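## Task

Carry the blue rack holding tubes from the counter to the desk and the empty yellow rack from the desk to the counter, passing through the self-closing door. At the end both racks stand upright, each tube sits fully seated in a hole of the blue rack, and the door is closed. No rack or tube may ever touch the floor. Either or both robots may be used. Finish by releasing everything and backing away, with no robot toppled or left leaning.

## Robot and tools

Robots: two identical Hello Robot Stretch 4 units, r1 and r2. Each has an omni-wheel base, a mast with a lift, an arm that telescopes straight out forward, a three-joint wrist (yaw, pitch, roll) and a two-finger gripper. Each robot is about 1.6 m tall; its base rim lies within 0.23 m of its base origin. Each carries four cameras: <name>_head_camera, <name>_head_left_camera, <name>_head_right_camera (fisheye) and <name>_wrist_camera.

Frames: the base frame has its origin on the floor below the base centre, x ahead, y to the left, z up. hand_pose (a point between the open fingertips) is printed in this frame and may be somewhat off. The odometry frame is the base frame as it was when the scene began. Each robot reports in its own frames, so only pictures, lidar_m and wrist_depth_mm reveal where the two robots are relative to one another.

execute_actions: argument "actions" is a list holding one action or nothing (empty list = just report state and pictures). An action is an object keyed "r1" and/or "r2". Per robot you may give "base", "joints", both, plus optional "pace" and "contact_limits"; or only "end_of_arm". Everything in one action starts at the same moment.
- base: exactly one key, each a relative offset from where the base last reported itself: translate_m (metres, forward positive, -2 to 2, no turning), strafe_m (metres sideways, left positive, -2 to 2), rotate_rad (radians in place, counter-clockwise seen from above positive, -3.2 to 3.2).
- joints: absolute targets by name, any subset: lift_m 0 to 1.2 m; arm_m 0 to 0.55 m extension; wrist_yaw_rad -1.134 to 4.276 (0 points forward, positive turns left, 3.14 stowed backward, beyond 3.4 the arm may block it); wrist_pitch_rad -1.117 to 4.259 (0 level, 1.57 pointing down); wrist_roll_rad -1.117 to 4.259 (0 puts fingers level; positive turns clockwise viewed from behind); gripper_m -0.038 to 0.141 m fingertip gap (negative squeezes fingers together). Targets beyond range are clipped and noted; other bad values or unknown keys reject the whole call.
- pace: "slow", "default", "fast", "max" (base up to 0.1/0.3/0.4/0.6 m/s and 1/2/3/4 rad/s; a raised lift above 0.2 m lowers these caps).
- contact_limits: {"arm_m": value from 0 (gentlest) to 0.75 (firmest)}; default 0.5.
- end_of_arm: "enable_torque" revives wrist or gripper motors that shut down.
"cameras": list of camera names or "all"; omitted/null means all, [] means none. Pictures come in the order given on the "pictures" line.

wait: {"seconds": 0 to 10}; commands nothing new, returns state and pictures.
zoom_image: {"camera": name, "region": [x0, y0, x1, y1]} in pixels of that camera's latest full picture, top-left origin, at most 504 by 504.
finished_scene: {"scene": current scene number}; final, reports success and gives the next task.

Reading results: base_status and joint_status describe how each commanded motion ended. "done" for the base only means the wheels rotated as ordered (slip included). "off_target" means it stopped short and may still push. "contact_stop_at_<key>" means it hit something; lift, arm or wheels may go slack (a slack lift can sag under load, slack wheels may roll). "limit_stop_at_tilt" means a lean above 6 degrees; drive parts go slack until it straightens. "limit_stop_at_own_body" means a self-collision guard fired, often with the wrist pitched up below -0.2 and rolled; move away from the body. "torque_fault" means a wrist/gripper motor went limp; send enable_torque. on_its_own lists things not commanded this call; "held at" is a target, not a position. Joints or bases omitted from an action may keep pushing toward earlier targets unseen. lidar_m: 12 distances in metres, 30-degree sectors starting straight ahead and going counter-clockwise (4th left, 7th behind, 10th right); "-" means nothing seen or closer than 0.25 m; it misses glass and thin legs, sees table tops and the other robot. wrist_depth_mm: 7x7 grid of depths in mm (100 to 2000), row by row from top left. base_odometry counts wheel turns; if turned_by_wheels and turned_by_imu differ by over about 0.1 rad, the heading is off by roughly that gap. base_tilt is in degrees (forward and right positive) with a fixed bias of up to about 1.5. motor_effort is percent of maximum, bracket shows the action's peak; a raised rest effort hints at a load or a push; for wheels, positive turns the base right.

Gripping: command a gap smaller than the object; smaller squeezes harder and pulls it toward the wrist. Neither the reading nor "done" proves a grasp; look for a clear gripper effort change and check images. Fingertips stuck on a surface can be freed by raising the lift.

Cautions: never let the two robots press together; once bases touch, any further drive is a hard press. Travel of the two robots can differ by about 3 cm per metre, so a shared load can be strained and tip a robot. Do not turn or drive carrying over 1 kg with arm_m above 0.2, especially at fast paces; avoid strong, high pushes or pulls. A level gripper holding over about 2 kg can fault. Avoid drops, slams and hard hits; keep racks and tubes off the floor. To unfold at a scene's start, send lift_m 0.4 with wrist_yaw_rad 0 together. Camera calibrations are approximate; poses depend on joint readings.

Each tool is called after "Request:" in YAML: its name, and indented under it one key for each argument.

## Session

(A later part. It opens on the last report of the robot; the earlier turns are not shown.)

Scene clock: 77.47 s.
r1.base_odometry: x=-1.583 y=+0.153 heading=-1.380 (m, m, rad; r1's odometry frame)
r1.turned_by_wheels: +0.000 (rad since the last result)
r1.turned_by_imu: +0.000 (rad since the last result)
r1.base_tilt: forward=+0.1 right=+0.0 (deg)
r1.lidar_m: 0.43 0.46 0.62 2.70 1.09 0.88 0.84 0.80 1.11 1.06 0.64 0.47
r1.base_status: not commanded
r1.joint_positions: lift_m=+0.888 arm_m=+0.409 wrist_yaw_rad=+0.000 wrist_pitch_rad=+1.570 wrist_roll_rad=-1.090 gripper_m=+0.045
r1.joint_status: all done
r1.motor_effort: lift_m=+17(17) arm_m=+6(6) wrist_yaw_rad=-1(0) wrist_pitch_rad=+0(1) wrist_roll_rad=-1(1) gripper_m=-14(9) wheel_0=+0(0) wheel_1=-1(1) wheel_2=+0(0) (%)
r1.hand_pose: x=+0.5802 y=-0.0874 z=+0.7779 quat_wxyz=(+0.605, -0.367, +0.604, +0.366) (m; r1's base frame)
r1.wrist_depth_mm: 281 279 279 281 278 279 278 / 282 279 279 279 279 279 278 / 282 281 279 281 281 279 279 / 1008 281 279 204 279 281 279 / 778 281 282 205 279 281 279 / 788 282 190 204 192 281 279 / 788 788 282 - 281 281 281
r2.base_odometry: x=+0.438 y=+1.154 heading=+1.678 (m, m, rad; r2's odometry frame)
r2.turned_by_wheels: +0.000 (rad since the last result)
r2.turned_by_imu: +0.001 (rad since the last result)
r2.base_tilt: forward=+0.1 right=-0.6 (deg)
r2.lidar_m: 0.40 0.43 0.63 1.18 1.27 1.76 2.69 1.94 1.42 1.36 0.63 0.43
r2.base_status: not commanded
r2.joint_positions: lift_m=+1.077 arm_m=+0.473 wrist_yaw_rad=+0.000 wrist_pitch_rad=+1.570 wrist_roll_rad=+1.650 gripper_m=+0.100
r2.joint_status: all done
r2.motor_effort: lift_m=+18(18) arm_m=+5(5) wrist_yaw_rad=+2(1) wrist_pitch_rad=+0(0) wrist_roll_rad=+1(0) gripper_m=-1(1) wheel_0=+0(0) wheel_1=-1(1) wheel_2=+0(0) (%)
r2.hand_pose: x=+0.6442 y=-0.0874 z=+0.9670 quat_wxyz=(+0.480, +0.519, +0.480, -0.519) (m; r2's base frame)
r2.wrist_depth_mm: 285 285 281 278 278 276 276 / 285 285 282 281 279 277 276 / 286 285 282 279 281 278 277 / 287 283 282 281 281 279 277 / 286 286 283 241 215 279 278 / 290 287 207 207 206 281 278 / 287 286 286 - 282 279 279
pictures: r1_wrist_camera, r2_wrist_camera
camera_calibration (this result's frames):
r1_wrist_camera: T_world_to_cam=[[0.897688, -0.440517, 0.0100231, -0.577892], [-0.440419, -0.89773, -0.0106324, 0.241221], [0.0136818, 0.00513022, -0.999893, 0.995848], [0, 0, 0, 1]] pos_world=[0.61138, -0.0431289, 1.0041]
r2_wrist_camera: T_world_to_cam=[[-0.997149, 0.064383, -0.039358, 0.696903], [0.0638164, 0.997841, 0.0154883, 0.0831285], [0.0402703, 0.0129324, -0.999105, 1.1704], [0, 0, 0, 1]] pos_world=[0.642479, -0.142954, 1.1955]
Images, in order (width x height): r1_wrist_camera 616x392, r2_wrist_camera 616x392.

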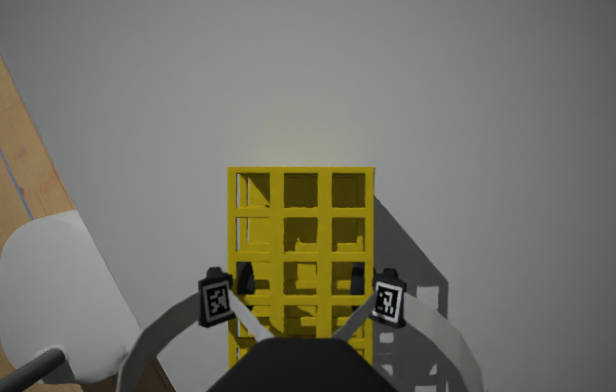

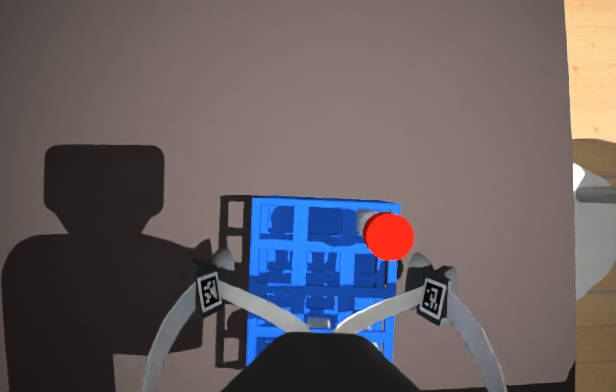

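Request:
execute_actions:
  actions:
    - {"r1":{"joints":{"lift_m":0.95}},"r2":{"joints":{"gripper_m":0.045}}}
  cameras: ["r1_wrist_camera","r2_wrist_camera"]

Request:
execute_actions:
  actions:
    - {"r1":{"joints":{"arm_m":0.1,"wrist_roll_rad":0}},"r2":{"joints":{"lift_m":1.13},"pace":"slow"}}

Scene clock: 82.83 s.
r1.base_odometry: x=-1.583 y=+0.153 heading=-1.380 (m, m, rad; r1's odometry frame)
r1.turned_by_wheels: +0.000 (rad since the last result)
r1.turned_by_imu: +0.000 (rad since the last result)
r1.base_tilt: forward=+0.1 right=+0.0 (deg)
r1.lidar_m: 0.43 0.45 0.61 2.70 1.10 0.89 0.84 0.80 1.09 1.05 0.62 0.47
r1.base_status: not commanded
r1.joint_positions: lift_m=+0.950 arm_m=+0.409 wrist_yaw_rad=+0.000 wrist_pitch_rad=+1.570 wrist_roll_rad=-1.090 gripper_m=+0.045
r1.joint_status: all done
r1.motor_effort: lift_m=+23(23) arm_m=+5(6) wrist_yaw_rad=-1(1) wrist_pitch_rad=+1(2) wrist_roll_rad=-1(1) gripper_m=-7(13) wheel_0=+1(1) wheel_1=-1(1) wheel_2=+0(0) (%)
r1.hand_pose: x=+0.5802 y=-0.0874 z=+0.8395 quat_wxyz=(+0.605, -0.367, +0.604, +0.366) (m; r1's base frame)
r1.wrist_depth_mm: 342 342 340 342 342 340 342 / 1060 342 342 340 340 340 340 / 1060 342 342 340 342 340 340 / 1060 342 342 208 342 342 340 / 854 842 342 279 342 342 340 / 854 854 191 208 193 340 340 / 842 854 343 - 342 340 343
r2.base_odometry: x=+0.438 y=+1.154 heading=+1.678 (m, m, rad; r2's odometry frame)
r2.turned_by_wheels: +0.000 (rad since the last result)
r2.turned_by_imu: +0.001 (rad since the last result)
r2.base_tilt: forward=+0.1 right=-0.5 (deg)
r2.lidar_m: 0.41 0.45 0.60 1.20 1.26 1.78 2.68 1.95 1.45 1.37 0.62 0.43
r2.base_status: not commanded
r2.joint_positions: lift_m=+1.077 arm_m=+0.473 wrist_yaw_rad=+0.000 wrist_pitch_rad=+1.570 wrist_roll_rad=+1.650 gripper_m=+0.045
r2.joint_status: all done
r2.motor_effort: lift_m=+18(18) arm_m=+5(5) wrist_yaw_rad=+2(1) wrist_pitch_rad=+0(0) wrist_roll_rad=+0(0) gripper_m=-16(14) wheel_0=+0(0) wheel_1=-1(1) wheel_2=+0(0) (%)
r2.hand_pose: x=+0.6442 y=-0.0874 z=+0.9670 quat_wxyz=(+0.480, +0.519, +0.480, -0.519) (m; r2's base frame)
r2.wrist_depth_mm: 285 285 282 281 281 277 277 / 286 285 283 281 279 276 278 / 286 285 283 282 282 278 278 / 287 286 285 279 281 278 277 / 287 286 283 242 219 279 278 / 287 289 197 207 198 279 278 / 290 286 286 - 282 281 279
pictures: r1_wrist_camera, r2_wrist_camera
camera_calibration (this result's frames):
r1_wrist_camera: T_world_to_cam=[[0.897665, -0.440562, 0.0101071, -0.578609], [-0.440463, -0.897707, -0.0106736, 0.241957], [0.0137757, 0.00512953, -0.999892, 1.05734], [0, 0, 0, 1]] pos_world=[0.611405, -0.0431305, 1.06566]
r2_wrist_camera: T_world_to_cam=[[-0.997143, 0.0645125, -0.0392829, 0.696814], [0.0639471, 0.997833, 0.0154835, 0.0830497], [0.0401967, 0.0129273, -0.999108, 1.17045], [0, 0, 0, 1]] pos_world=[0.642464, -0.142954, 1.1955]
Images, in order (width x height): r1_wrist_camera 616x392, r2_wrist_camera 616x392.

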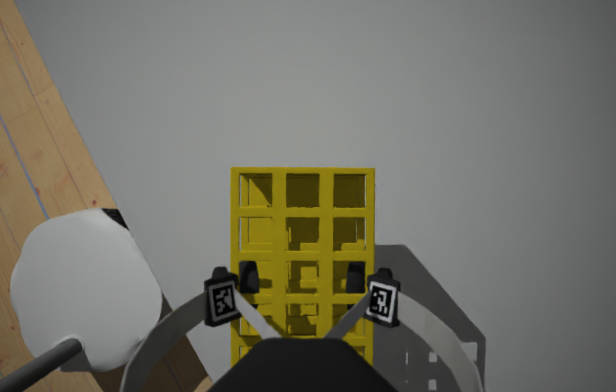

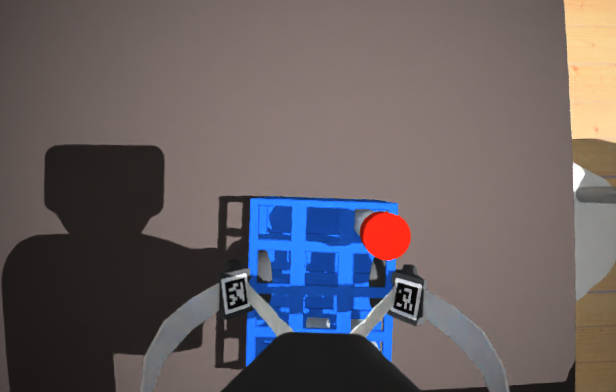

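Scene clock: 84.87 s.
r1.base_odometry: x=-1.583 y=+0.153 heading=-1.380 (m, m, rad; r1's odometry frame)
r1.turned_by_wheels: +0.000 (rad since the last result)
r1.turned_by_imu: +0.000 (rad since the last result)
r1.base_tilt: forward=+0.1 right=+0.0 (deg)
r1.lidar_m: 0.35 0.45 0.60 2.69 1.08 0.88 0.85 0.81 1.10 1.04 0.63 0.46
r1.base_status: not commanded
r1.joint_positions: lift_m=+0.950 arm_m=+0.101 wrist_yaw_rad=+0.000 wrist_pitch_rad=+1.570 wrist_roll_rad=+0.000 gripper_m=+0.045
r1.joint_status: all done
r1.motor_effort: lift_m=+22(22) arm_m=-5(7) wrist_yaw_rad=+1(1) wrist_pitch_rad=+0(1) wrist_roll_rad=+0(4) gripper_m=-7(8) wheel_0=+0(1) wheel_1=-1(1) wheel_2=+0(0) (%)
r1.hand_pose: x=+0.2720 y=-0.0874 z=+0.8395 quat_wxyz=(+0.707, +0.000, +0.707, +0.000) (m; r1's base frame)
r1.wrist_depth_mm: 336 336 338 340 340 342 343 / 351 1025 1042 1060 1060 1042 1025 / 1060 1042 1060 1060 1060 1060 1060 / 1042 1042 1060 208 1060 1078 1060 / 1060 1042 854 281 1060 1060 1078 / 1042 1060 191 208 193 1060 1078 / 1042 1060 854 - 1078 1060 1098
r2.base_odometry: x=+0.438 y=+1.154 heading=+1.678 (m, m, rad; r2's odometry frame)
r2.turned_by_wheels: +0.000 (rad since the last result)
r2.turned_by_imu: +0.001 (rad since the last result)
r2.base_tilt: forward=+0.1 right=-0.6 (deg)
r2.lidar_m: 0.40 0.42 0.62 1.19 1.28 1.77 2.69 1.96 1.45 1.35 0.63 0.44
r2.base_status: not commanded
r2.joint_positions: lift_m=+1.130 arm_m=+0.473 wrist_yaw_rad=+0.000 wrist_pitch_rad=+1.570 wrist_roll_rad=+1.650 gripper_m=+0.045
r2.joint_status: all done
r2.motor_effort: lift_m=+24(25) arm_m=+5(5) wrist_yaw_rad=+2(2) wrist_pitch_rad=+0(1) wrist_roll_rad=+0(1) gripper_m=-10(14) wheel_0=+0(0) wheel_1=-1(1) wheel_2=+0(0) (%)
r2.hand_pose: x=+0.6442 y=-0.0874 z=+1.0194 quat_wxyz=(+0.480, +0.520, +0.480, -0.519) (m; r2's base frame)
r2.wrist_depth_mm: 338 334 334 330 332 329 1229 / 336 338 334 334 330 329 1205 / 338 338 334 332 334 330 1229 / 340 338 334 334 334 329 1008 / 342 338 338 225 223 330 1025 / 340 340 196 211 193 330 1229 / 342 342 340 - 334 332 1255
pictures: r1_head_camera, r1_head_left_camera, r1_head_right_camera, r1_wrist_camera, r2_head_camera, r2_head_left_camera, r2_head_right_camera, r2_wrist_camera
camera_calibration (this result's frames):
r1_wrist_camera: T_world_to_cam=[[0.0248444, -0.999648, 0.00934202, -0.112735], [-0.99963, -0.0249452, -0.0108342, 0.334693], [0.0110634, -0.00906939, -0.999898, 1.06109], [0, 0, 0, 1]] pos_world=[0.325631, -0.0947233, 1.06566]
r2_wrist_camera: T_world_to_cam=[[-0.997133, 0.064626, -0.0393605, 0.698998], [0.0640595, 0.997826, 0.0154885, 0.0821564], [0.0402759, 0.0129227, -0.999105, 1.22283], [0, 0, 0, 1]] pos_world=[0.64248, -0.142954, 1.24797]
Images, in order (width x height): r1_head_camera 420x560, r1_head_left_camera 420x672, r1_head_right_camera 420x672, r1_wrist_camera 616x392, r2_head_camera 420x560, r2_head_left_camera 420x672, r2_head_right_camera 420x672, r2_wrist_camera 616x392.

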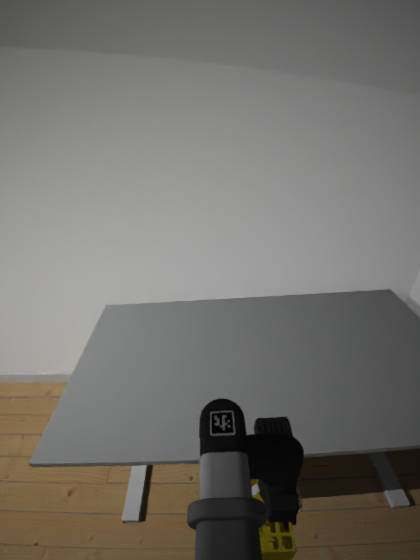

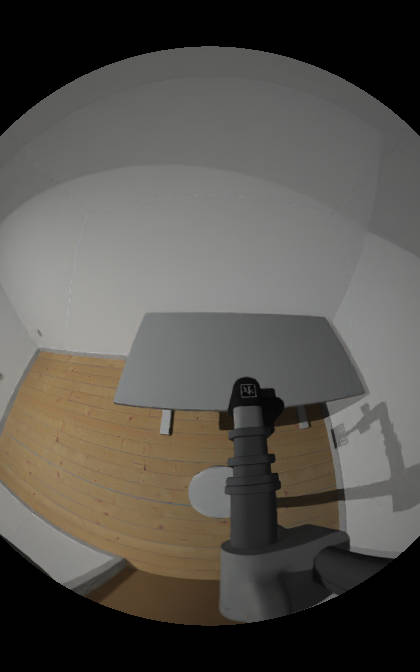

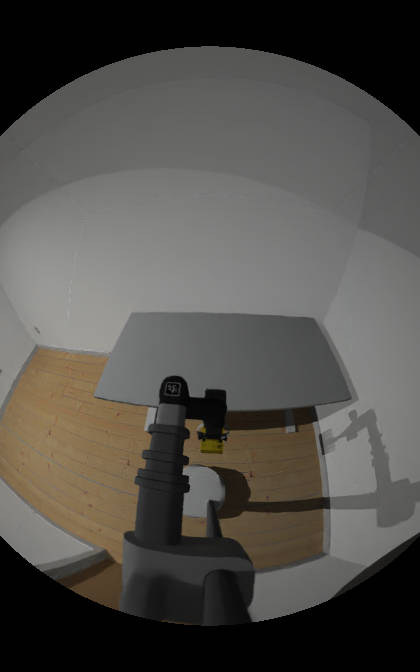

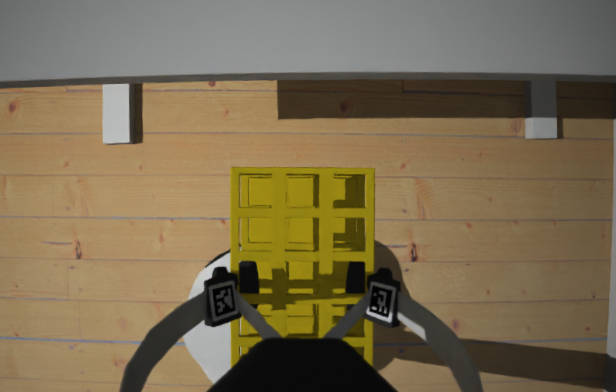

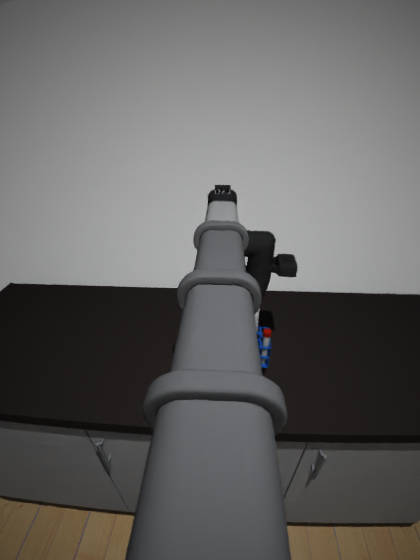

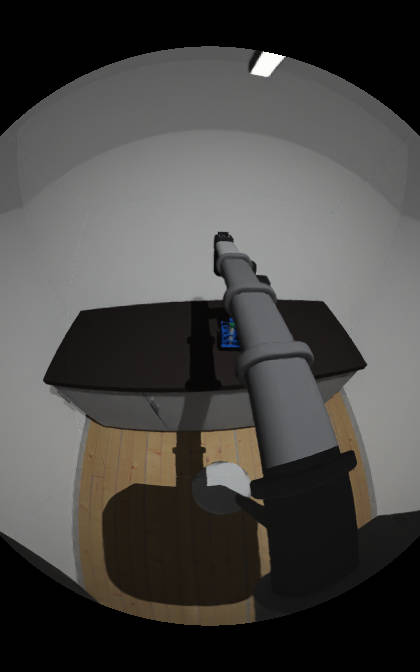

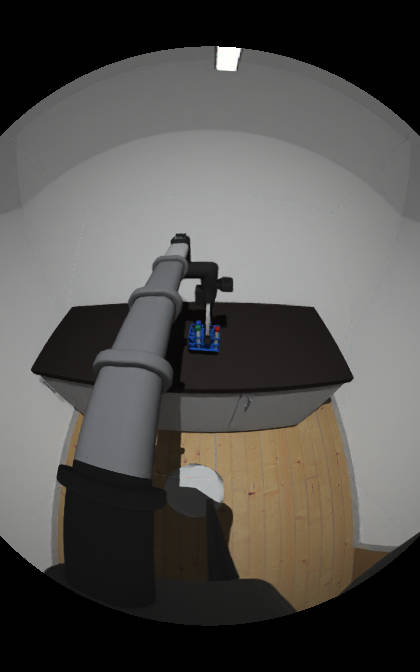

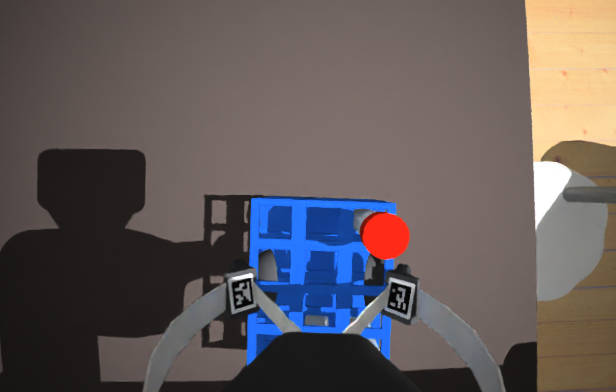

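Request:
execute_actions:
  actions:
    - {"r1":{"base":{"rotate_rad":-1.54},"joints":{"arm_m":0.0}},"r2":{"base":{"translate_m":-0.4},"joints":{"arm_m":0.0}}}
  cameras: []

Request:
execute_actions:
  actions:
    - {"r1":{"base":{"strafe_m":-0.3},"joints":{"lift_m":0.6}},"r2":{"base":{"translate_m":-1.8},"joints":{"lift_m":0.8}}}
  cameras: ["r1_head_right_camera","r2_head_right_camera","r1_wrist_camera","r2_wrist_camera"]

Scene clock: 103.43 s.
r1.base_odometry: x=-1.583 y=+0.153 heading=-2.920 (m, m, rad; r1's odometry frame)
r1.turned_by_wheels: -1.539 (rad since the last result)
r1.turned_by_imu: -1.569 (rad since the last result)
r1.base_tilt: forward=+0.1 right=+0.0 (deg)
r1.lidar_m: 1.05 0.62 0.45 0.42 0.45 0.64 2.69 1.07 0.88 0.80 0.81 0.27
r1.base_status: done
r1.joint_positions: lift_m=+0.950 arm_m=+0.001 wrist_yaw_rad=+0.000 wrist_pitch_rad=+1.570 wrist_roll_rad=+0.000 gripper_m=+0.045
r1.joint_status: all done
r1.motor_effort: lift_m=+22(23) arm_m=-5(6) wrist_yaw_rad=-1(1) wrist_pitch_rad=+0(0) wrist_roll_rad=+0(0) gripper_m=-6(7) wheel_0=+3(6) wheel_1=+3(9) wheel_2=+1(7) (%)
r1.hand_pose: x=+0.1721 y=-0.0874 z=+0.8396 quat_wxyz=(+0.707, +0.000, +0.707, +0.000) (m; r1's base frame)
r1.wrist_depth_mm: 1042 1060 1042 1078 1060 1060 960 / 1042 1042 1042 1060 1042 1060 960 / 1042 1042 1042 1060 1060 1060 976 / 1042 1060 1078 208 1078 1078 1008 / 1042 1060 842 281 1078 1078 1060 / 1042 1060 191 208 193 1098 1042 / 1060 1060 1078 - 1060 1042 1025
r2.base_odometry: x=+0.481 y=+0.756 heading=+1.678 (m, m, rad; r2's odometry frame)
r2.turned_by_wheels: +0.000 (rad since the last result)
r2.turned_by_imu: +0.002 (rad since the last result)
r2.base_tilt: forward=+0.1 right=-0.7 (deg)
r2.lidar_m: 0.80 0.86 1.20 1.22 1.25 1.79 2.27 1.93 1.43 1.35 1.42 0.86
r2.base_status: done
r2.joint_positions: lift_m=+1.130 arm_m=+0.001 wrist_yaw_rad=+0.000 wrist_pitch_rad=+1.570 wrist_roll_rad=+1.650 gripper_m=+0.045
r2.joint_status: all done
r2.motor_effort: lift_m=+24(24) arm_m=-5(6) wrist_yaw_rad=+3(2) wrist_pitch_rad=+0(0) wrist_roll_rad=-1(0) gripper_m=-9(7) wheel_0=+0(4) wheel_1=+1(4) wheel_2=-1(10) (%)
r2.hand_pose: x=+0.1722 y=-0.0874 z=+1.0195 quat_wxyz=(+0.480, +0.520, +0.480, -0.519) (m; r2's base frame)
r2.wrist_depth_mm: 946 1229 1229 1255 1229 1229 1205 / 931 1281 1255 1229 1229 1255 1229 / 931 1255 1255 1281 1281 1255 1255 / 931 1255 1229 1060 1025 1255 1229 / 904 1281 1281 225 246 1205 1255 / 904 1281 195 212 193 1281 1255 / 904 1255 1255 - 1255 1255 1229
pictures: none
No camera images: the call's "cameras" was empty. Leave "cameras" out to get every camera's image.

Scene clock: 110.93 s.
r1.base_odometry: x=-1.649 y=+0.446 heading=-2.920 (m, m, rad; r1's odometry frame)
r1.turned_by_wheels: +0.000 (rad since the last result)
r1.turned_by_imu: +0.001 (rad since the last result)
r1.base_tilt: forward=+0.1 right=+0.0 (deg)
r1.lidar_m: 1.03 1.05 0.77 0.73 0.78 2.29 1.65 0.76 0.57 0.55 0.52 0.69
r1.base_status: done
r1.joint_positions: lift_m=+0.600 arm_m=+0.001 wrist_yaw_rad=+0.000 wrist_pitch_rad=+1.570 wrist_roll_rad=+0.000 gripper_m=+0.045
r1.joint_status: all done
r1.motor_effort: lift_m=+18(22) arm_m=-5(5) wrist_yaw_rad=-2(2) wrist_pitch_rad=+0(0) wrist_roll_rad=+0(0) gripper_m=-7(6) wheel_0=+1(9) wheel_1=+0(11) wheel_2=+0(0) (%)
r1.hand_pose: x=+0.1721 y=-0.0874 z=+0.4899 quat_wxyz=(+0.707, +0.000, +0.707, +0.000) (m; r1's base frame)
r1.wrist_depth_mm: 707 707 715 707 707 707 554 / 699 707 699 707 715 707 549 / 707 707 707 707 715 715 549 / 707 707 517 208 715 723 559 / 699 707 496 279 715 715 647 / 699 500 192 208 193 723 634 / 707 500 500 - 715 715 634
r2.base_odometry: x=+0.673 y=-1.034 heading=+1.678 (m, m, rad; r2's odometry frame)
r2.turned_by_wheels: +0.000 (rad since the last result)
r2.turned_by_imu: +0.002 (rad since the last result)
r2.base_tilt: forward=+0.0 right=-0.6 (deg)
r2.lidar_m: 2.59 1.76 1.30 1.25 0.65 0.48 0.44 0.47 0.75 1.31 1.31 1.94
r2.base_status: done
r2.joint_positions: lift_m=+0.800 arm_m=+0.001 wrist_yaw_rad=+0.000 wrist_pitch_rad=+1.570 wrist_roll_rad=+1.650 gripper_m=+0.045
r2.joint_status: all done
r2.motor_effort: lift_m=+19(22) arm_m=-5(5) wrist_yaw_rad=+2(3) wrist_pitch_rad=-1(1) wrist_roll_rad=-1(0) gripper_m=-7(10) wheel_0=+0(4) wheel_1=+1(5) wheel_2=-1(6) (%)
r2.hand_pose: x=+0.1723 y=-0.0874 z=+0.6899 quat_wxyz=(+0.480, +0.520, +0.480, -0.519) (m; r2's base frame)
r2.wrist_depth_mm: 946 931 917 917 917 904 878 / 931 931 931 917 917 917 891 / 931 946 917 917 917 904 891 / 931 931 931 732 691 699 904 / 931 917 946 225 246 699 891 / 946 931 196 211 193 699 917 / 960 946 931 - 715 904 931
pictures: r1_head_right_camera, r1_wrist_camera, r2_head_right_camera, r2_wrist_camera
camera_calibration (this result's frames):
r1_wrist_camera: T_world_to_cam=[[0.0250301, -0.999643, 0.00934785, -0.107021], [-0.999623, -0.0251331, -0.011068, 0.23112], [0.011299, -0.00906729, -0.999895, 0.712584], [0, 0, 0, 1]] pos_world=[0.22566, -0.0947132, 0.716068]
r2_wrist_camera: T_world_to_cam=[[-0.997117, 0.0648877, -0.039326, 0.215397], [0.0643219, 0.997809, 0.0154864, 0.11745], [0.0402448, 0.0129123, -0.999106, 0.912583], [0, 0, 0, 1]] pos_world=[0.170495, -0.142953, 0.918419]
Images, in order (width x height): r1_head_right_camera 420x672, r1_wrist_camera 616x392, r2_head_right_camera 420x672, r2_wrist_camera 616x392.

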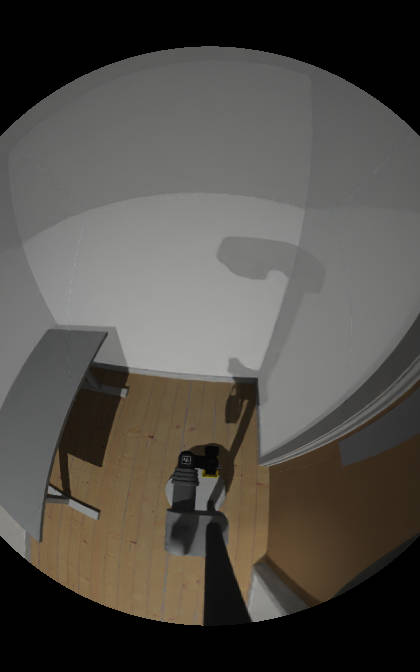

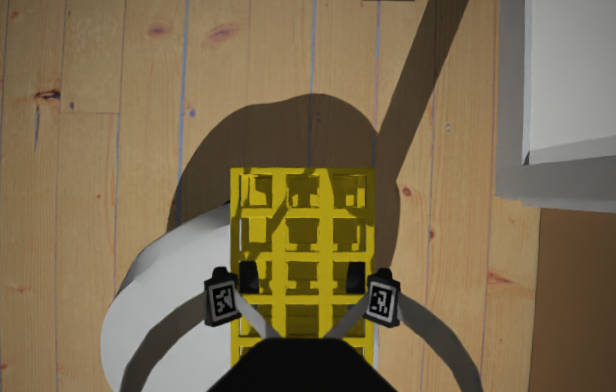

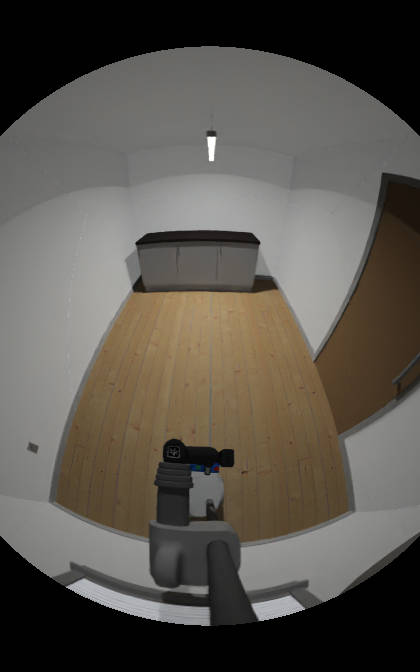

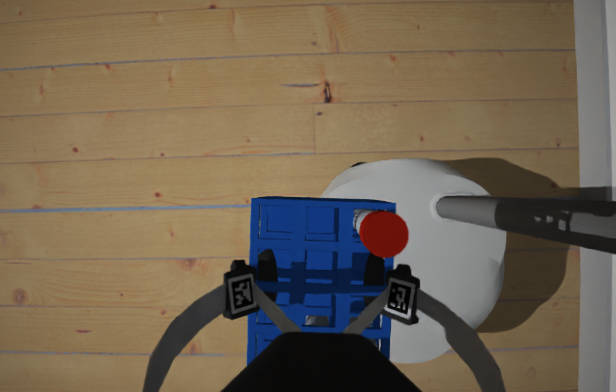

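Request:
execute_actions:
  actions:
    - {"r1":{"base":{"translate_m":-0.19}},"r2":{"base":{"rotate_rad":-1.595}}}
  cameras: []

Request:
execute_actions:
  actions:
    - {"r1":{"base":{"strafe_m":-0.33}},"r2":{"base":{"translate_m":0.88}}}
  cameras: ["r1_head_right_camera","r2_head_left_camera","r1_wrist_camera"]

Scene clock: 117.23 s.
r1.base_odometry: x=-1.464 y=+0.488 heading=-2.920 (m, m, rad; r1's odometry frame)
r1.turned_by_wheels: +0.000 (rad since the last result)
r1.turned_by_imu: +0.000 (rad since the last result)
r1.base_tilt: forward=+0.1 right=+0.0 (deg)
r1.lidar_m: 1.23 1.04 0.75 0.74 0.78 2.31 1.63 0.68 0.57 0.54 0.58 0.71
r1.base_status: done
r1.joint_positions: lift_m=+0.600 arm_m=+0.001 wrist_yaw_rad=+0.000 wrist_pitch_rad=+1.570 wrist_roll_rad=+0.000 gripper_m=+0.045
r1.joint_status: not commanded
r1.motor_effort: lift_m=+18(18) arm_m=-5(5) wrist_yaw_rad=-1(2) wrist_pitch_rad=+0(1) wrist_roll_rad=+0(0) gripper_m=-7(8) wheel_0=-3(6) wheel_1=-2(6) wheel_2=+2(13) (%)
r1.hand_pose: x=+0.1721 y=-0.0874 z=+0.4899 quat_wxyz=(+0.707, +0.000, +0.707, +0.000) (m; r1's base frame)
r1.wrist_depth_mm: 699 699 707 699 715 715 539 / 699 707 715 707 715 715 569 / 699 707 715 707 707 715 647 / 707 707 508 208 723 723 647 / 707 707 496 279 723 723 640 / 707 500 191 208 193 723 634 / 715 500 500 - 723 723 627
r2.base_odometry: x=+0.673 y=-1.034 heading=+0.083 (m, m, rad; r2's odometry frame)
r2.turned_by_wheels: -1.595 (rad since the last result)
r2.turned_by_imu: -1.566 (rad since the last result)
r2.base_tilt: forward=+0.1 right=-0.6 (deg)
r2.lidar_m: 1.30 1.30 1.91 2.59 1.83 1.31 1.26 0.69 0.44 0.44 0.47 0.67
r2.base_status: done
r2.joint_positions: lift_m=+0.800 arm_m=+0.001 wrist_yaw_rad=+0.000 wrist_pitch_rad=+1.570 wrist_roll_rad=+1.650 gripper_m=+0.045
r2.joint_status: not commanded
r2.motor_effort: lift_m=+19(19) arm_m=-5(5) wrist_yaw_rad=+3(2) wrist_pitch_rad=+1(0) wrist_roll_rad=+0(1) gripper_m=-9(8) wheel_0=-1(5) wheel_1=+0(6) wheel_2=+1(4) (%)
r2.hand_pose: x=+0.1723 y=-0.0874 z=+0.6899 quat_wxyz=(+0.480, +0.520, +0.480, -0.519) (m; r2's base frame)
r2.wrist_depth_mm: 768 778 788 809 820 820 854 / 946 931 917 917 931 904 904 / 946 917 931 917 917 904 904 / 931 931 917 741 699 699 904 / 946 931 917 226 245 699 891 / 946 931 195 211 193 715 904 / 946 931 946 - 699 917 917
pictures: none
No camera images: the call's "cameras" was empty. Leave "cameras" out to get every camera's image.

Scene clock: 121.67 s.
r1.base_odometry: x=-1.537 y=+0.810 heading=-2.920 (m, m, rad; r1's odometry frame)
r1.turned_by_wheels: +0.000 (rad since the last result)
r1.turned_by_imu: +0.000 (rad since the last result)
r1.base_tilt: forward=+0.1 right=-0.1 (deg)
r1.lidar_m: 0.66 1.29 1.09 1.06 1.12 2.63 0.54 0.30 0.25 0.26 0.25 0.32
r1.base_status: done
r1.joint_positions: lift_m=+0.600 arm_m=+0.001 wrist_yaw_rad=+0.000 wrist_pitch_rad=+1.570 wrist_roll_rad=+0.000 gripper_m=+0.045
r1.joint_status: not commanded
r1.motor_effort: lift_m=+19(19) arm_m=-5(5) wrist_yaw_rad=-1(0) wrist_pitch_rad=+0(0) wrist_roll_rad=+0(0) gripper_m=-7(7) wheel_0=+0(8) wheel_1=-1(10) wheel_2=+0(3) (%)
r1.hand_pose: x=+0.1721 y=-0.0874 z=+0.4898 quat_wxyz=(+0.707, +0.000, +0.707, +0.000) (m; r1's base frame)
r1.wrist_depth_mm: 699 707 707 707 370 287 208 / 707 707 699 707 500 285 208 / 707 715 699 715 569 286 208 / 707 707 512 208 436 282 206 / 707 715 500 282 427 278 205 / 707 500 192 208 193 273 202 / 707 496 500 - 415 235 199
r2.base_odometry: x=+1.550 y=-0.961 heading=+0.083 (m, m, rad; r2's odometry frame)
r2.turned_by_wheels: +0.000 (rad since the last result)
r2.turned_by_imu: +0.001 (rad since the last result)
r2.base_tilt: forward=+0.1 right=-0.5 (deg)
r2.lidar_m: 0.43 0.44 0.56 1.78 2.72 2.23 2.04 0.67 0.51 0.47 0.49 0.46
r2.base_status: done
r2.joint_positions: lift_m=+0.800 arm_m=+0.001 wrist_yaw_rad=+0.000 wrist_pitch_rad=+1.570 wrist_roll_rad=+1.650 gripper_m=+0.045
r2.joint_status: not commanded
r2.motor_effort: lift_m=+19(19) arm_m=-5(5) wrist_yaw_rad=+2(2) wrist_pitch_rad=-1(1) wrist_roll_rad=-1(0) gripper_m=-9(8) wheel_0=-1(3) wheel_1=+1(5) wheel_2=+0(9) (%)
r2.hand_pose: x=+0.1723 y=-0.0874 z=+0.6899 quat_wxyz=(+0.480, +0.520, +0.480, -0.519) (m; r2's base frame)
r2.wrist_depth_mm: 407 609 788 809 820 831 854 / 407 609 917 917 904 904 891 / 404 603 917 917 904 891 904 / 402 585 917 732 699 691 904 / 397 574 866 226 245 699 917 / 389 564 196 211 193 699 917 / 387 504 878 - 707 917 917
pictures: r1_head_right_camera, r1_wrist_camera, r2_head_left_camera
camera_calibration (this result's frames):
r1_wrist_camera: T_world_to_cam=[[0.0250299, -0.999643, 0.00934756, -0.10702], [-0.999623, -0.0251327, -0.0110563, 0.231107], [0.0112873, -0.00906729, -0.999895, 0.712529], [0, 0, 0, 1]] pos_world=[0.225656, -0.0947132, 0.71601]
Images, in order (width x height): r1_head_right_camera 420x672, r1_wrist_camera 616x392, r2_head_left_camera 420x672.

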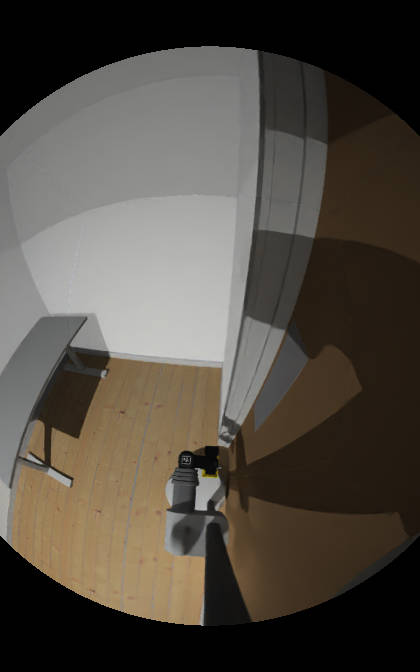

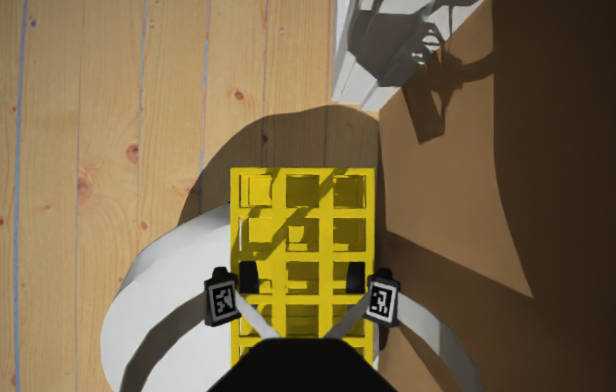

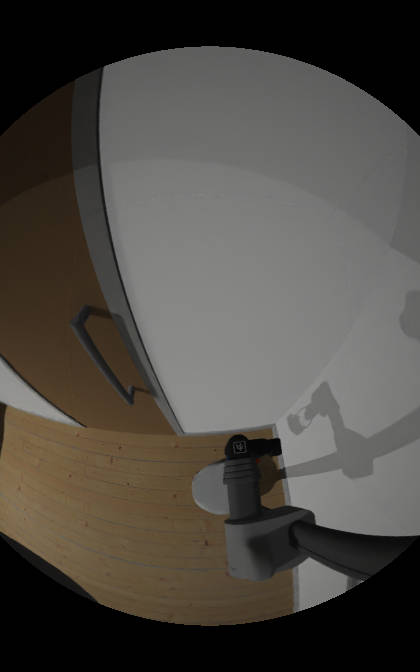

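Request:
execute_actions:
  actions:
    - {"r1":{"base":{"strafe_m":-0.25},"pace":"slow"}}
  cameras: ["r1_head_right_camera","r2_head_left_camera","r1_wrist_camera"]

Scene clock: 127.43 s.
r1.base_odometry: x=-1.592 y=+1.053 heading=-2.920 (m, m, rad; r1's odometry frame)
r1.turned_by_wheels: +0.000 (rad since the last result)
r1.turned_by_imu: +0.000 (rad since the last result)
r1.base_tilt: forward=+0.2 right=+0.0 (deg)
r1.lidar_m: 0.37 0.44 1.37 1.31 1.37 2.63 0.32 0.25 - 0.25 0.30 0.65
r1.base_status: done
r1.joint_positions: lift_m=+0.600 arm_m=+0.001 wrist_yaw_rad=+0.000 wrist_pitch_rad=+1.570 wrist_roll_rad=+0.000 gripper_m=+0.045
r1.joint_status: not commanded
r1.motor_effort: lift_m=+19(19) arm_m=-5(5) wrist_yaw_rad=-1(1) wrist_pitch_rad=+0(0) wrist_roll_rad=+0(0) gripper_m=-7(8) wheel_0=+5(13) wheel_1=-4(15) wheel_2=+0(3) (%)
r1.hand_pose: x=+0.1721 y=-0.0874 z=+0.4898 quat_wxyz=(+0.707, +0.000, +0.707, +0.000) (m; r1's base frame)
r1.wrist_depth_mm: 699 564 366 707 707 668 597 / 707 707 559 707 707 715 715 / 707 707 699 707 715 715 488 / 707 707 512 208 723 559 399 / 707 707 500 281 668 473 355 / 707 496 191 208 193 413 319 / 715 500 496 - 488 330 289
r2.base_odometry: x=+1.550 y=-0.961 heading=+0.083 (m, m, rad; r2's odometry frame)
r2.turned_by_wheels: +0.000 (rad since the last result)
r2.turned_by_imu: +0.002 (rad since the last result)
r2.base_tilt: forward=+0.1 right=-0.6 (deg)
r2.lidar_m: 0.44 0.45 0.56 0.36 2.71 2.23 2.04 0.66 0.50 0.45 0.50 0.48
r2.base_status: not commanded
r2.joint_positions: lift_m=+0.800 arm_m=+0.001 wrist_yaw_rad=+0.000 wrist_pitch_rad=+1.570 wrist_roll_rad=+1.650 gripper_m=+0.045
r2.joint_status: not commanded
r2.motor_effort: lift_m=+19(19) arm_m=-5(5) wrist_yaw_rad=+3(2) wrist_pitch_rad=+1(1) wrist_roll_rad=-1(1) gripper_m=-5(6) wheel_0=-1(1) wheel_1=+1(1) wheel_2=+0(0) (%)
r2.hand_pose: x=+0.1723 y=-0.0874 z=+0.6899 quat_wxyz=(+0.480, +0.520, +0.480, -0.519) (m; r2's base frame)
r2.wrist_depth_mm: 410 609 788 788 831 820 854 / 407 609 917 917 904 891 904 / 407 597 917 917 904 891 904 / 399 597 931 741 707 699 904 / 397 574 842 227 247 699 904 / 392 564 195 211 193 699 917 / 387 508 891 - 715 917 904
pictures: r1_head_right_camera, r1_wrist_camera, r2_head_left_camera
camera_calibration (this result's frames):
r1_wrist_camera: T_world_to_cam=[[0.0250303, -0.999643, 0.00934725, -0.10702], [-0.999623, -0.0251331, -0.0110441, 0.231097], [0.0112751, -0.00906729, -0.999895, 0.712531], [0, 0, 0, 1]] pos_world=[0.225655, -0.0947132, 0.716009]
Images, in order (width x height): r1_head_right_camera 420x672, r1_wrist_camera 616x392, r2_head_left_camera 420x672.

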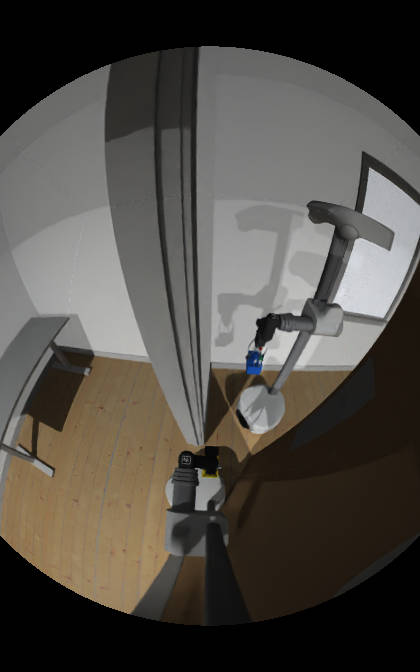

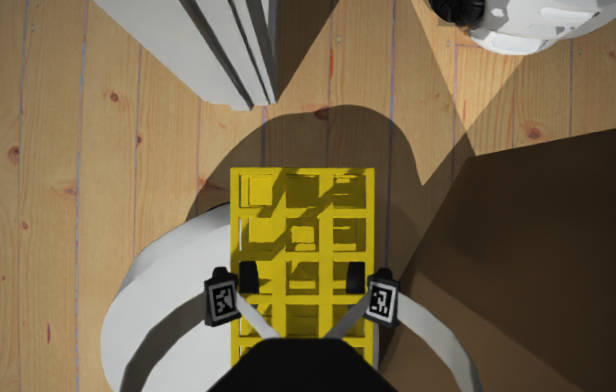

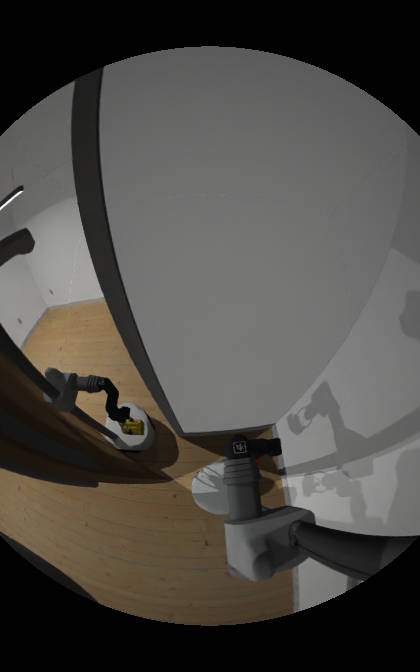

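Request:
execute_actions:
  actions:
    - {"r1":{"base":{"strafe_m":-0.55}},"r2":{"base":{"strafe_m":-0.13}}}
  cameras: ["r1_head_right_camera","r2_head_left_camera","r1_wrist_camera"]

Scene clock: 135.67 s.
r1.base_odometry: x=-1.713 y=+1.590 heading=-2.920 (m, m, rad; r1's odometry frame)
r1.turned_by_wheels: +0.000 (rad since the last result)
r1.turned_by_imu: -0.001 (rad since the last result)
r1.base_tilt: forward=+0.1 right=-0.1 (deg)
r1.lidar_m: 0.61 0.71 0.65 1.85 0.60 0.28 0.25 2.86 0.25 2.09 1.60 1.20
r1.base_status: done
r1.joint_positions: lift_m=+0.600 arm_m=+0.001 wrist_yaw_rad=+0.000 wrist_pitch_rad=+1.570 wrist_roll_rad=+0.000 gripper_m=+0.045
r1.joint_status: not commanded
r1.motor_effort: lift_m=+19(19) arm_m=-5(5) wrist_yaw_rad=-1(2) wrist_pitch_rad=+0(0) wrist_roll_rad=+0(0) gripper_m=-8(6) wheel_0=+0(13) wheel_1=-3(15) wheel_2=+1(3) (%)
r1.hand_pose: x=+0.1721 y=-0.0874 z=+0.4898 quat_wxyz=(+0.707, +0.000, +0.707, +0.000) (m; r1's base frame)
r1.wrist_depth_mm: 699 707 707 699 707 707 715 / 699 707 707 707 707 715 715 / 707 707 715 715 715 723 715 / 707 707 508 208 715 723 723 / 715 715 496 281 715 723 715 / 707 496 191 208 194 723 715 / 715 500 500 - 715 723 715
r2.base_odometry: x=+1.561 y=-1.091 heading=+0.083 (m, m, rad; r2's odometry frame)
r2.turned_by_wheels: +0.000 (rad since the last result)
r2.turned_by_imu: +0.002 (rad since the last result)
r2.base_tilt: forward=+0.1 right=-0.6 (deg)
r2.lidar_m: 0.44 0.45 1.32 0.57 0.59 2.23 1.39 0.50 0.34 0.34 0.35 0.45
r2.base_status: done
r2.joint_positions: lift_m=+0.800 arm_m=+0.001 wrist_yaw_rad=+0.000 wrist_pitch_rad=+1.570 wrist_roll_rad=+1.650 gripper_m=+0.045
r2.joint_status: not commanded
r2.motor_effort: lift_m=+19(19) arm_m=-5(5) wrist_yaw_rad=+2(3) wrist_pitch_rad=+0(0) wrist_roll_rad=+0(0) gripper_m=-7(7) wheel_0=+1(7) wheel_1=+0(6) wheel_2=-1(1) (%)
r2.hand_pose: x=+0.1723 y=-0.0874 z=+0.6899 quat_wxyz=(+0.480, +0.520, +0.480, -0.519) (m; r2's base frame)
r2.wrist_depth_mm: 410 492 500 521 525 549 564 / 407 603 768 788 831 820 831 / 407 591 931 917 904 891 891 / 402 591 917 732 691 699 904 / 399 580 842 227 246 699 904 / 394 569 196 211 193 699 917 / 387 508 891 - 715 917 891
pictures: r1_head_right_camera, r1_wrist_camera, r2_head_left_camera
camera_calibration (this result's frames):
r1_wrist_camera: T_world_to_cam=[[0.0250297, -0.999643, 0.00934804, -0.107021], [-0.999623, -0.0251327, -0.0110758, 0.231119], [0.0113068, -0.00906729, -0.999895, 0.712509], [0, 0, 0, 1]] pos_world=[0.225654, -0.0947132, 0.715995]
Images, in order (width x height): r1_head_right_camera 420x672, r1_wrist_camera 616x392, r2_head_left_camera 420x672.

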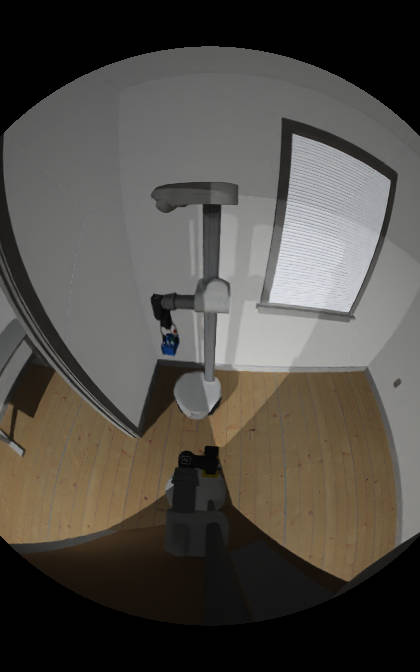

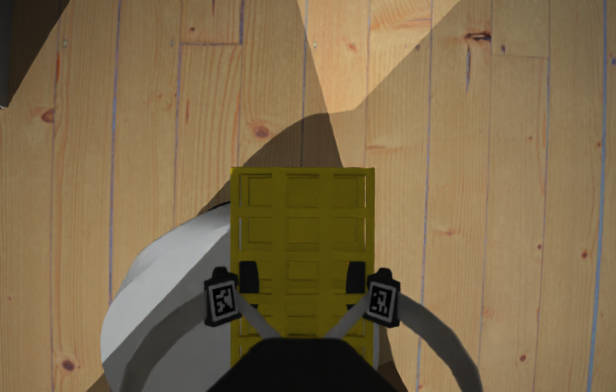

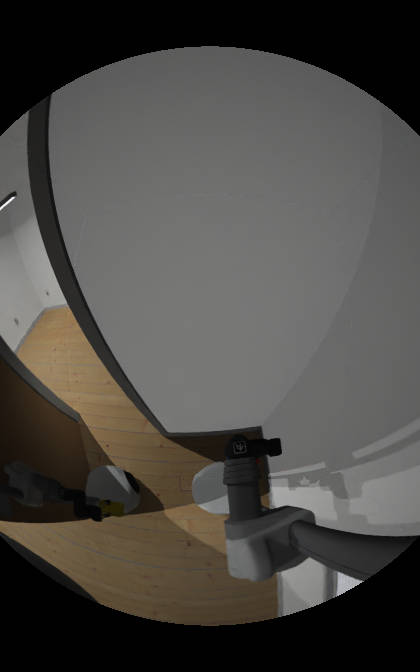

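Request:
execute_actions:
  actions:
    - {"r1":{"base":{"translate_m":-0.25},"pace":"slow"}}
  cameras: ["r1_head_right_camera","r2_head_left_camera"]

Request:
execute_actions:
  actions:
    - {"r1":{"base":{"strafe_m":-0.17}}}
  cameras: ["r1_head_right_camera","r2_head_left_camera"]

Scene clock: 141.73 s.
r1.base_odometry: x=-1.469 y=+1.644 heading=-2.920 (m, m, rad; r1's odometry frame)
r1.turned_by_wheels: +0.000 (rad since the last result)
r1.turned_by_imu: +0.001 (rad since the last result)
r1.base_tilt: forward=+0.1 right=-0.1 (deg)
r1.lidar_m: 0.86 0.83 0.92 1.87 0.32 0.25 - 0.25 0.29 2.07 1.98 1.45
r1.base_status: done
r1.joint_positions: lift_m=+0.600 arm_m=+0.001 wrist_yaw_rad=+0.000 wrist_pitch_rad=+1.570 wrist_roll_rad=+0.000 gripper_m=+0.045
r1.joint_status: not commanded
r1.motor_effort: lift_m=+19(19) arm_m=-5(5) wrist_yaw_rad=-1(1) wrist_pitch_rad=+0(0) wrist_roll_rad=+1(0) gripper_m=-7(7) wheel_0=-4(6) wheel_1=-4(6) wheel_2=+7(11) (%)
r1.hand_pose: x=+0.1721 y=-0.0874 z=+0.4898 quat_wxyz=(+0.707, +0.000, +0.707, +0.000) (m; r1's base frame)
r1.wrist_depth_mm: 699 699 707 707 707 715 707 / 699 715 707 707 707 715 715 / 699 707 715 707 715 723 715 / 707 715 512 208 707 723 723 / 699 707 496 281 715 723 723 / 715 496 191 208 193 715 715 / 715 496 500 - 723 715 732
r2.base_odometry: x=+1.561 y=-1.091 heading=+0.083 (m, m, rad; r2's odometry frame)
r2.turned_by_wheels: +0.000 (rad since the last result)
r2.turned_by_imu: +0.002 (rad since the last result)
r2.base_tilt: forward=+0.1 right=-0.6 (deg)
r2.lidar_m: 0.43 0.45 1.34 0.81 1.28 2.24 1.39 0.50 0.37 0.32 0.35 0.46
r2.base_status: not commanded
r2.joint_positions: lift_m=+0.800 arm_m=+0.001 wrist_yaw_rad=+0.000 wrist_pitch_rad=+1.570 wrist_roll_rad=+1.650 gripper_m=+0.045
r2.joint_status: not commanded
r2.motor_effort: lift_m=+19(19) arm_m=-5(5) wrist_yaw_rad=+2(2) wrist_pitch_rad=+1(0) wrist_roll_rad=-1(1) gripper_m=-5(10) wheel_0=+1(1) wheel_1=+0(0) wheel_2=-1(1) (%)
r2.hand_pose: x=+0.1723 y=-0.0874 z=+0.6899 quat_wxyz=(+0.480, +0.520, +0.480, -0.519) (m; r2's base frame)
r2.wrist_depth_mm: 410 496 504 525 530 544 559 / 410 609 768 798 820 820 820 / 404 597 917 904 904 917 917 / 402 585 917 741 691 699 904 / 397 580 842 226 246 699 904 / 394 569 196 211 193 707 917 / 387 508 878 - 699 917 891
pictures: r1_head_right_camera, r2_head_left_camera
Images, in order (width x height): r1_head_right_camera 420x672, r2_head_left_camera 420x672.

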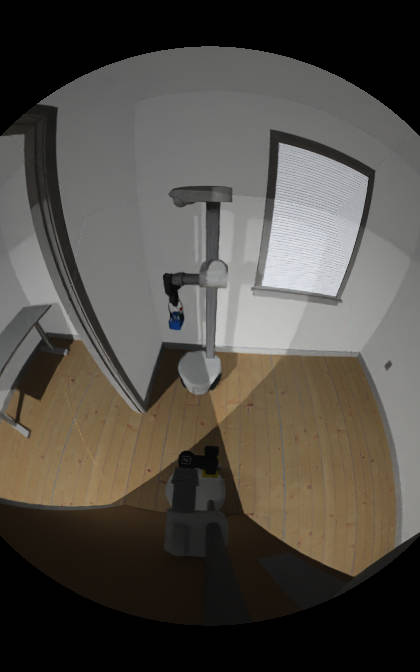

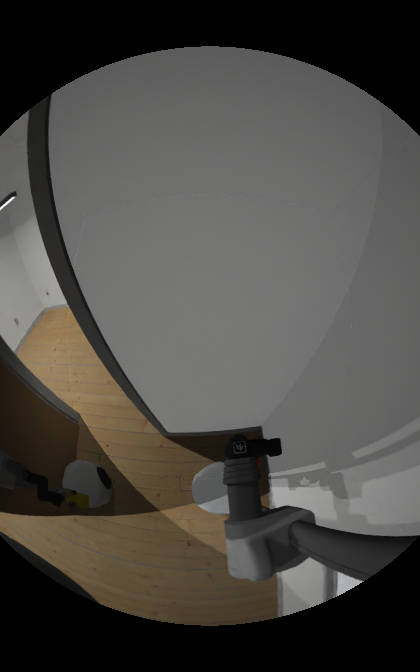

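Scene clock: 143.57 s.
r1.base_odometry: x=-1.506 y=+1.810 heading=-2.920 (m, m, rad; r1's odometry frame)
r1.turned_by_wheels: +0.000 (rad since the last result)
r1.turned_by_imu: +0.000 (rad since the last result)
r1.base_tilt: forward=+0.1 right=+0.0 (deg)
r1.lidar_m: 0.87 0.90 0.95 2.03 0.30 0.25 - 0.25 1.98 1.89 1.98 1.42
r1.base_status: done
r1.joint_positions: lift_m=+0.600 arm_m=+0.001 wrist_yaw_rad=+0.000 wrist_pitch_rad=+1.570 wrist_roll_rad=+0.000 gripper_m=+0.045
r1.joint_status: not commanded
r1.motor_effort: lift_m=+19(19) arm_m=-5(5) wrist_yaw_rad=-1(1) wrist_pitch_rad=+0(0) wrist_roll_rad=+0(0) gripper_m=-7(7) wheel_0=-1(8) wheel_1=-2(13) wheel_2=+2(5) (%)
r1.hand_pose: x=+0.1721 y=-0.0874 z=+0.4898 quat_wxyz=(+0.707, +0.000, +0.707, +0.000) (m; r1's base frame)
r1.wrist_depth_mm: 707 699 707 707 715 715 715 / 699 699 707 715 715 715 715 / 707 699 707 715 715 715 715 / 699 707 512 208 715 715 723 / 707 707 500 281 715 715 723 / 707 500 191 208 193 723 723 / 715 496 504 - 715 723 723
r2.base_odometry: x=+1.561 y=-1.091 heading=+0.083 (m, m, rad; r2's odometry frame)
r2.turned_by_wheels: +0.000 (rad since the last result)
r2.turned_by_imu: +0.000 (rad since the last result)
r2.base_tilt: forward=+0.1 right=-0.6 (deg)
r2.lidar_m: 0.43 0.46 1.37 0.88 0.85 2.23 1.36 0.53 0.38 0.34 0.37 0.47
r2.base_status: not commanded
r2.joint_positions: lift_m=+0.800 arm_m=+0.001 wrist_yaw_rad=+0.000 wrist_pitch_rad=+1.570 wrist_roll_rad=+1.650 gripper_m=+0.045
r2.joint_status: not commanded
r2.motor_effort: lift_m=+19(19) arm_m=-5(5) wrist_yaw_rad=+2(2) wrist_pitch_rad=+0(1) wrist_roll_rad=-1(1) gripper_m=-8(8) wheel_0=+1(1) wheel_1=+0(0) wheel_2=-1(1) (%)
r2.hand_pose: x=+0.1723 y=-0.0874 z=+0.6899 quat_wxyz=(+0.480, +0.520, +0.480, -0.519) (m; r2's base frame)
r2.wrist_depth_mm: 410 496 504 517 535 544 569 / 407 603 768 809 820 798 820 / 404 603 931 917 904 904 904 / 399 591 917 741 699 707 891 / 397 580 866 226 247 699 904 / 394 569 196 211 193 707 917 / 387 508 878 - 691 917 917
pictures: r1_head_right_camera, r2_head_left_camera
Images, in order (width x height): r1_head_right_camera 420x672, r2_head_left_camera 420x672.

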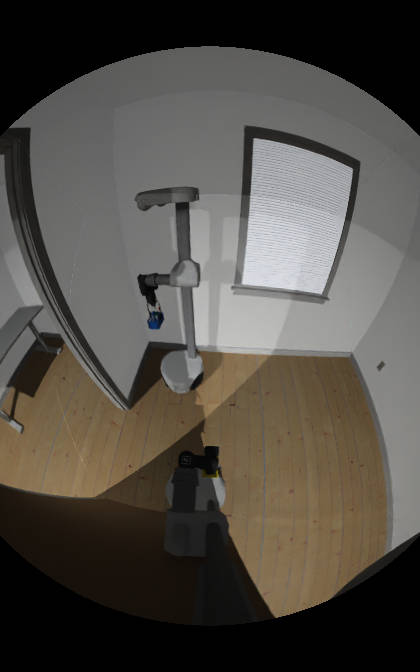

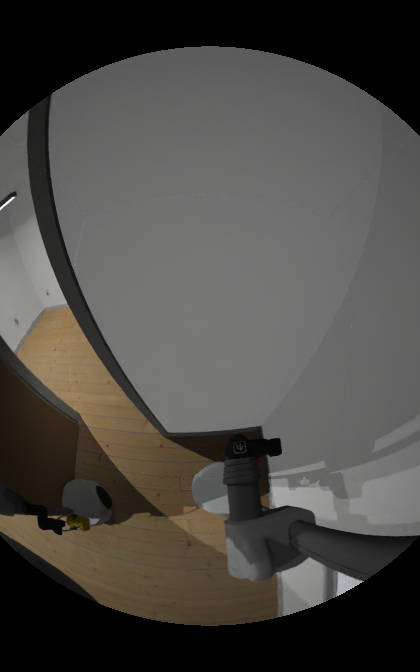

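Request:
execute_actions:
  actions:
    - {"r1":{"base":{"translate_m":-0.24},"pace":"slow"},"r2":{"base":{"strafe_m":0.3}}}
  cameras: ["r2_head_left_camera"]

Request:
execute_actions:
  actions:
    - {"r1":{"base":{"rotate_rad":-0.9}}}
  cameras: ["r1_head_left_camera","r2_head_left_camera"]

Scene clock: 153.77 s.
r1.base_odometry: x=-1.304 y=+1.856 heading=-2.915 (m, m, rad; r1's odometry frame)
r1.turned_by_wheels: +0.006 (rad since the last result)
r1.turned_by_imu: +0.158 (rad since the last result)
r1.base_tilt: forward=+0.0 right=+0.0 (deg)
r1.lidar_m: 0.65 0.73 2.04 0.47 0.25 0.25 1.83 0.25 1.94 1.91 1.81 1.48
r1.base_status: translate_m contact_stop (by the wheels' count: -0.207 of -0.240)
r1.joint_positions: lift_m=+0.600 arm_m=+0.001 wrist_yaw_rad=+0.000 wrist_pitch_rad=+1.570 wrist_roll_rad=+0.000 gripper_m=+0.045
r1.joint_status: not commanded
r1.on_its_own: the wheels are slack since a contact_stop
r1.motor_effort: lift_m=+20(20) arm_m=-4(5) wrist_yaw_rad=-1(0) wrist_pitch_rad=+0(3) wrist_roll_rad=+1(0) gripper_m=-8(5) wheel_0=+0(25) wheel_1=+0(29) wheel_2=+0(34) (%)
r1.hand_pose: x=+0.1719 y=-0.0874 z=+0.4897 quat_wxyz=(+0.707, +0.000, +0.707, +0.000) (m; r1's base frame)
r1.wrist_depth_mm: 707 699 707 707 715 715 715 / 707 691 707 707 707 715 723 / 707 707 699 715 715 715 723 / 699 707 508 209 723 715 715 / 707 707 500 281 715 715 723 / 707 496 191 208 193 723 723 / 707 500 500 - 723 723 723
r2.base_odometry: x=+1.536 y=-0.791 heading=+0.083 (m, m, rad; r2's odometry frame)
r2.turned_by_wheels: +0.000 (rad since the last result)
r2.turned_by_imu: +0.001 (rad since the last result)
r2.base_tilt: forward=+0.1 right=-0.6 (deg)
r2.lidar_m: 0.42 0.46 1.05 0.65 0.62 2.21 2.14 0.92 0.69 0.64 0.66 0.46
r2.base_status: done
r2.joint_positions: lift_m=+0.800 arm_m=+0.001 wrist_yaw_rad=+0.000 wrist_pitch_rad=+1.570 wrist_roll_rad=+1.650 gripper_m=+0.045
r2.joint_status: not commanded
r2.motor_effort: lift_m=+19(19) arm_m=-5(5) wrist_yaw_rad=+2(2) wrist_pitch_rad=+1(0) wrist_roll_rad=+0(0) gripper_m=-6(7) wheel_0=+1(8) wheel_1=-2(8) wheel_2=-1(0) (%)
r2.hand_pose: x=+0.1723 y=-0.0874 z=+0.6898 quat_wxyz=(+0.480, +0.520, +0.480, -0.519) (m; r2's base frame)
r2.wrist_depth_mm: 410 609 917 931 904 904 904 / 407 603 917 917 904 904 904 / 404 597 904 917 904 891 904 / 402 591 931 741 699 699 904 / 399 574 842 226 246 699 904 / 392 569 195 211 193 699 917 / 384 496 931 - 699 917 904
pictures: r2_head_left_camera
Images, in order (width x height): r2_head_left_camera 420x672.

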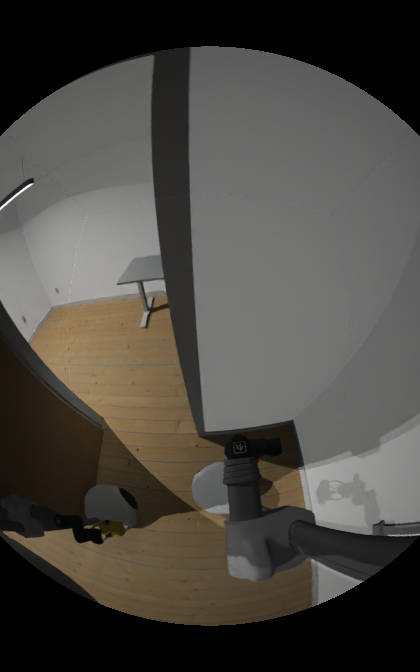

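not run: a stop came earlier in this reply.


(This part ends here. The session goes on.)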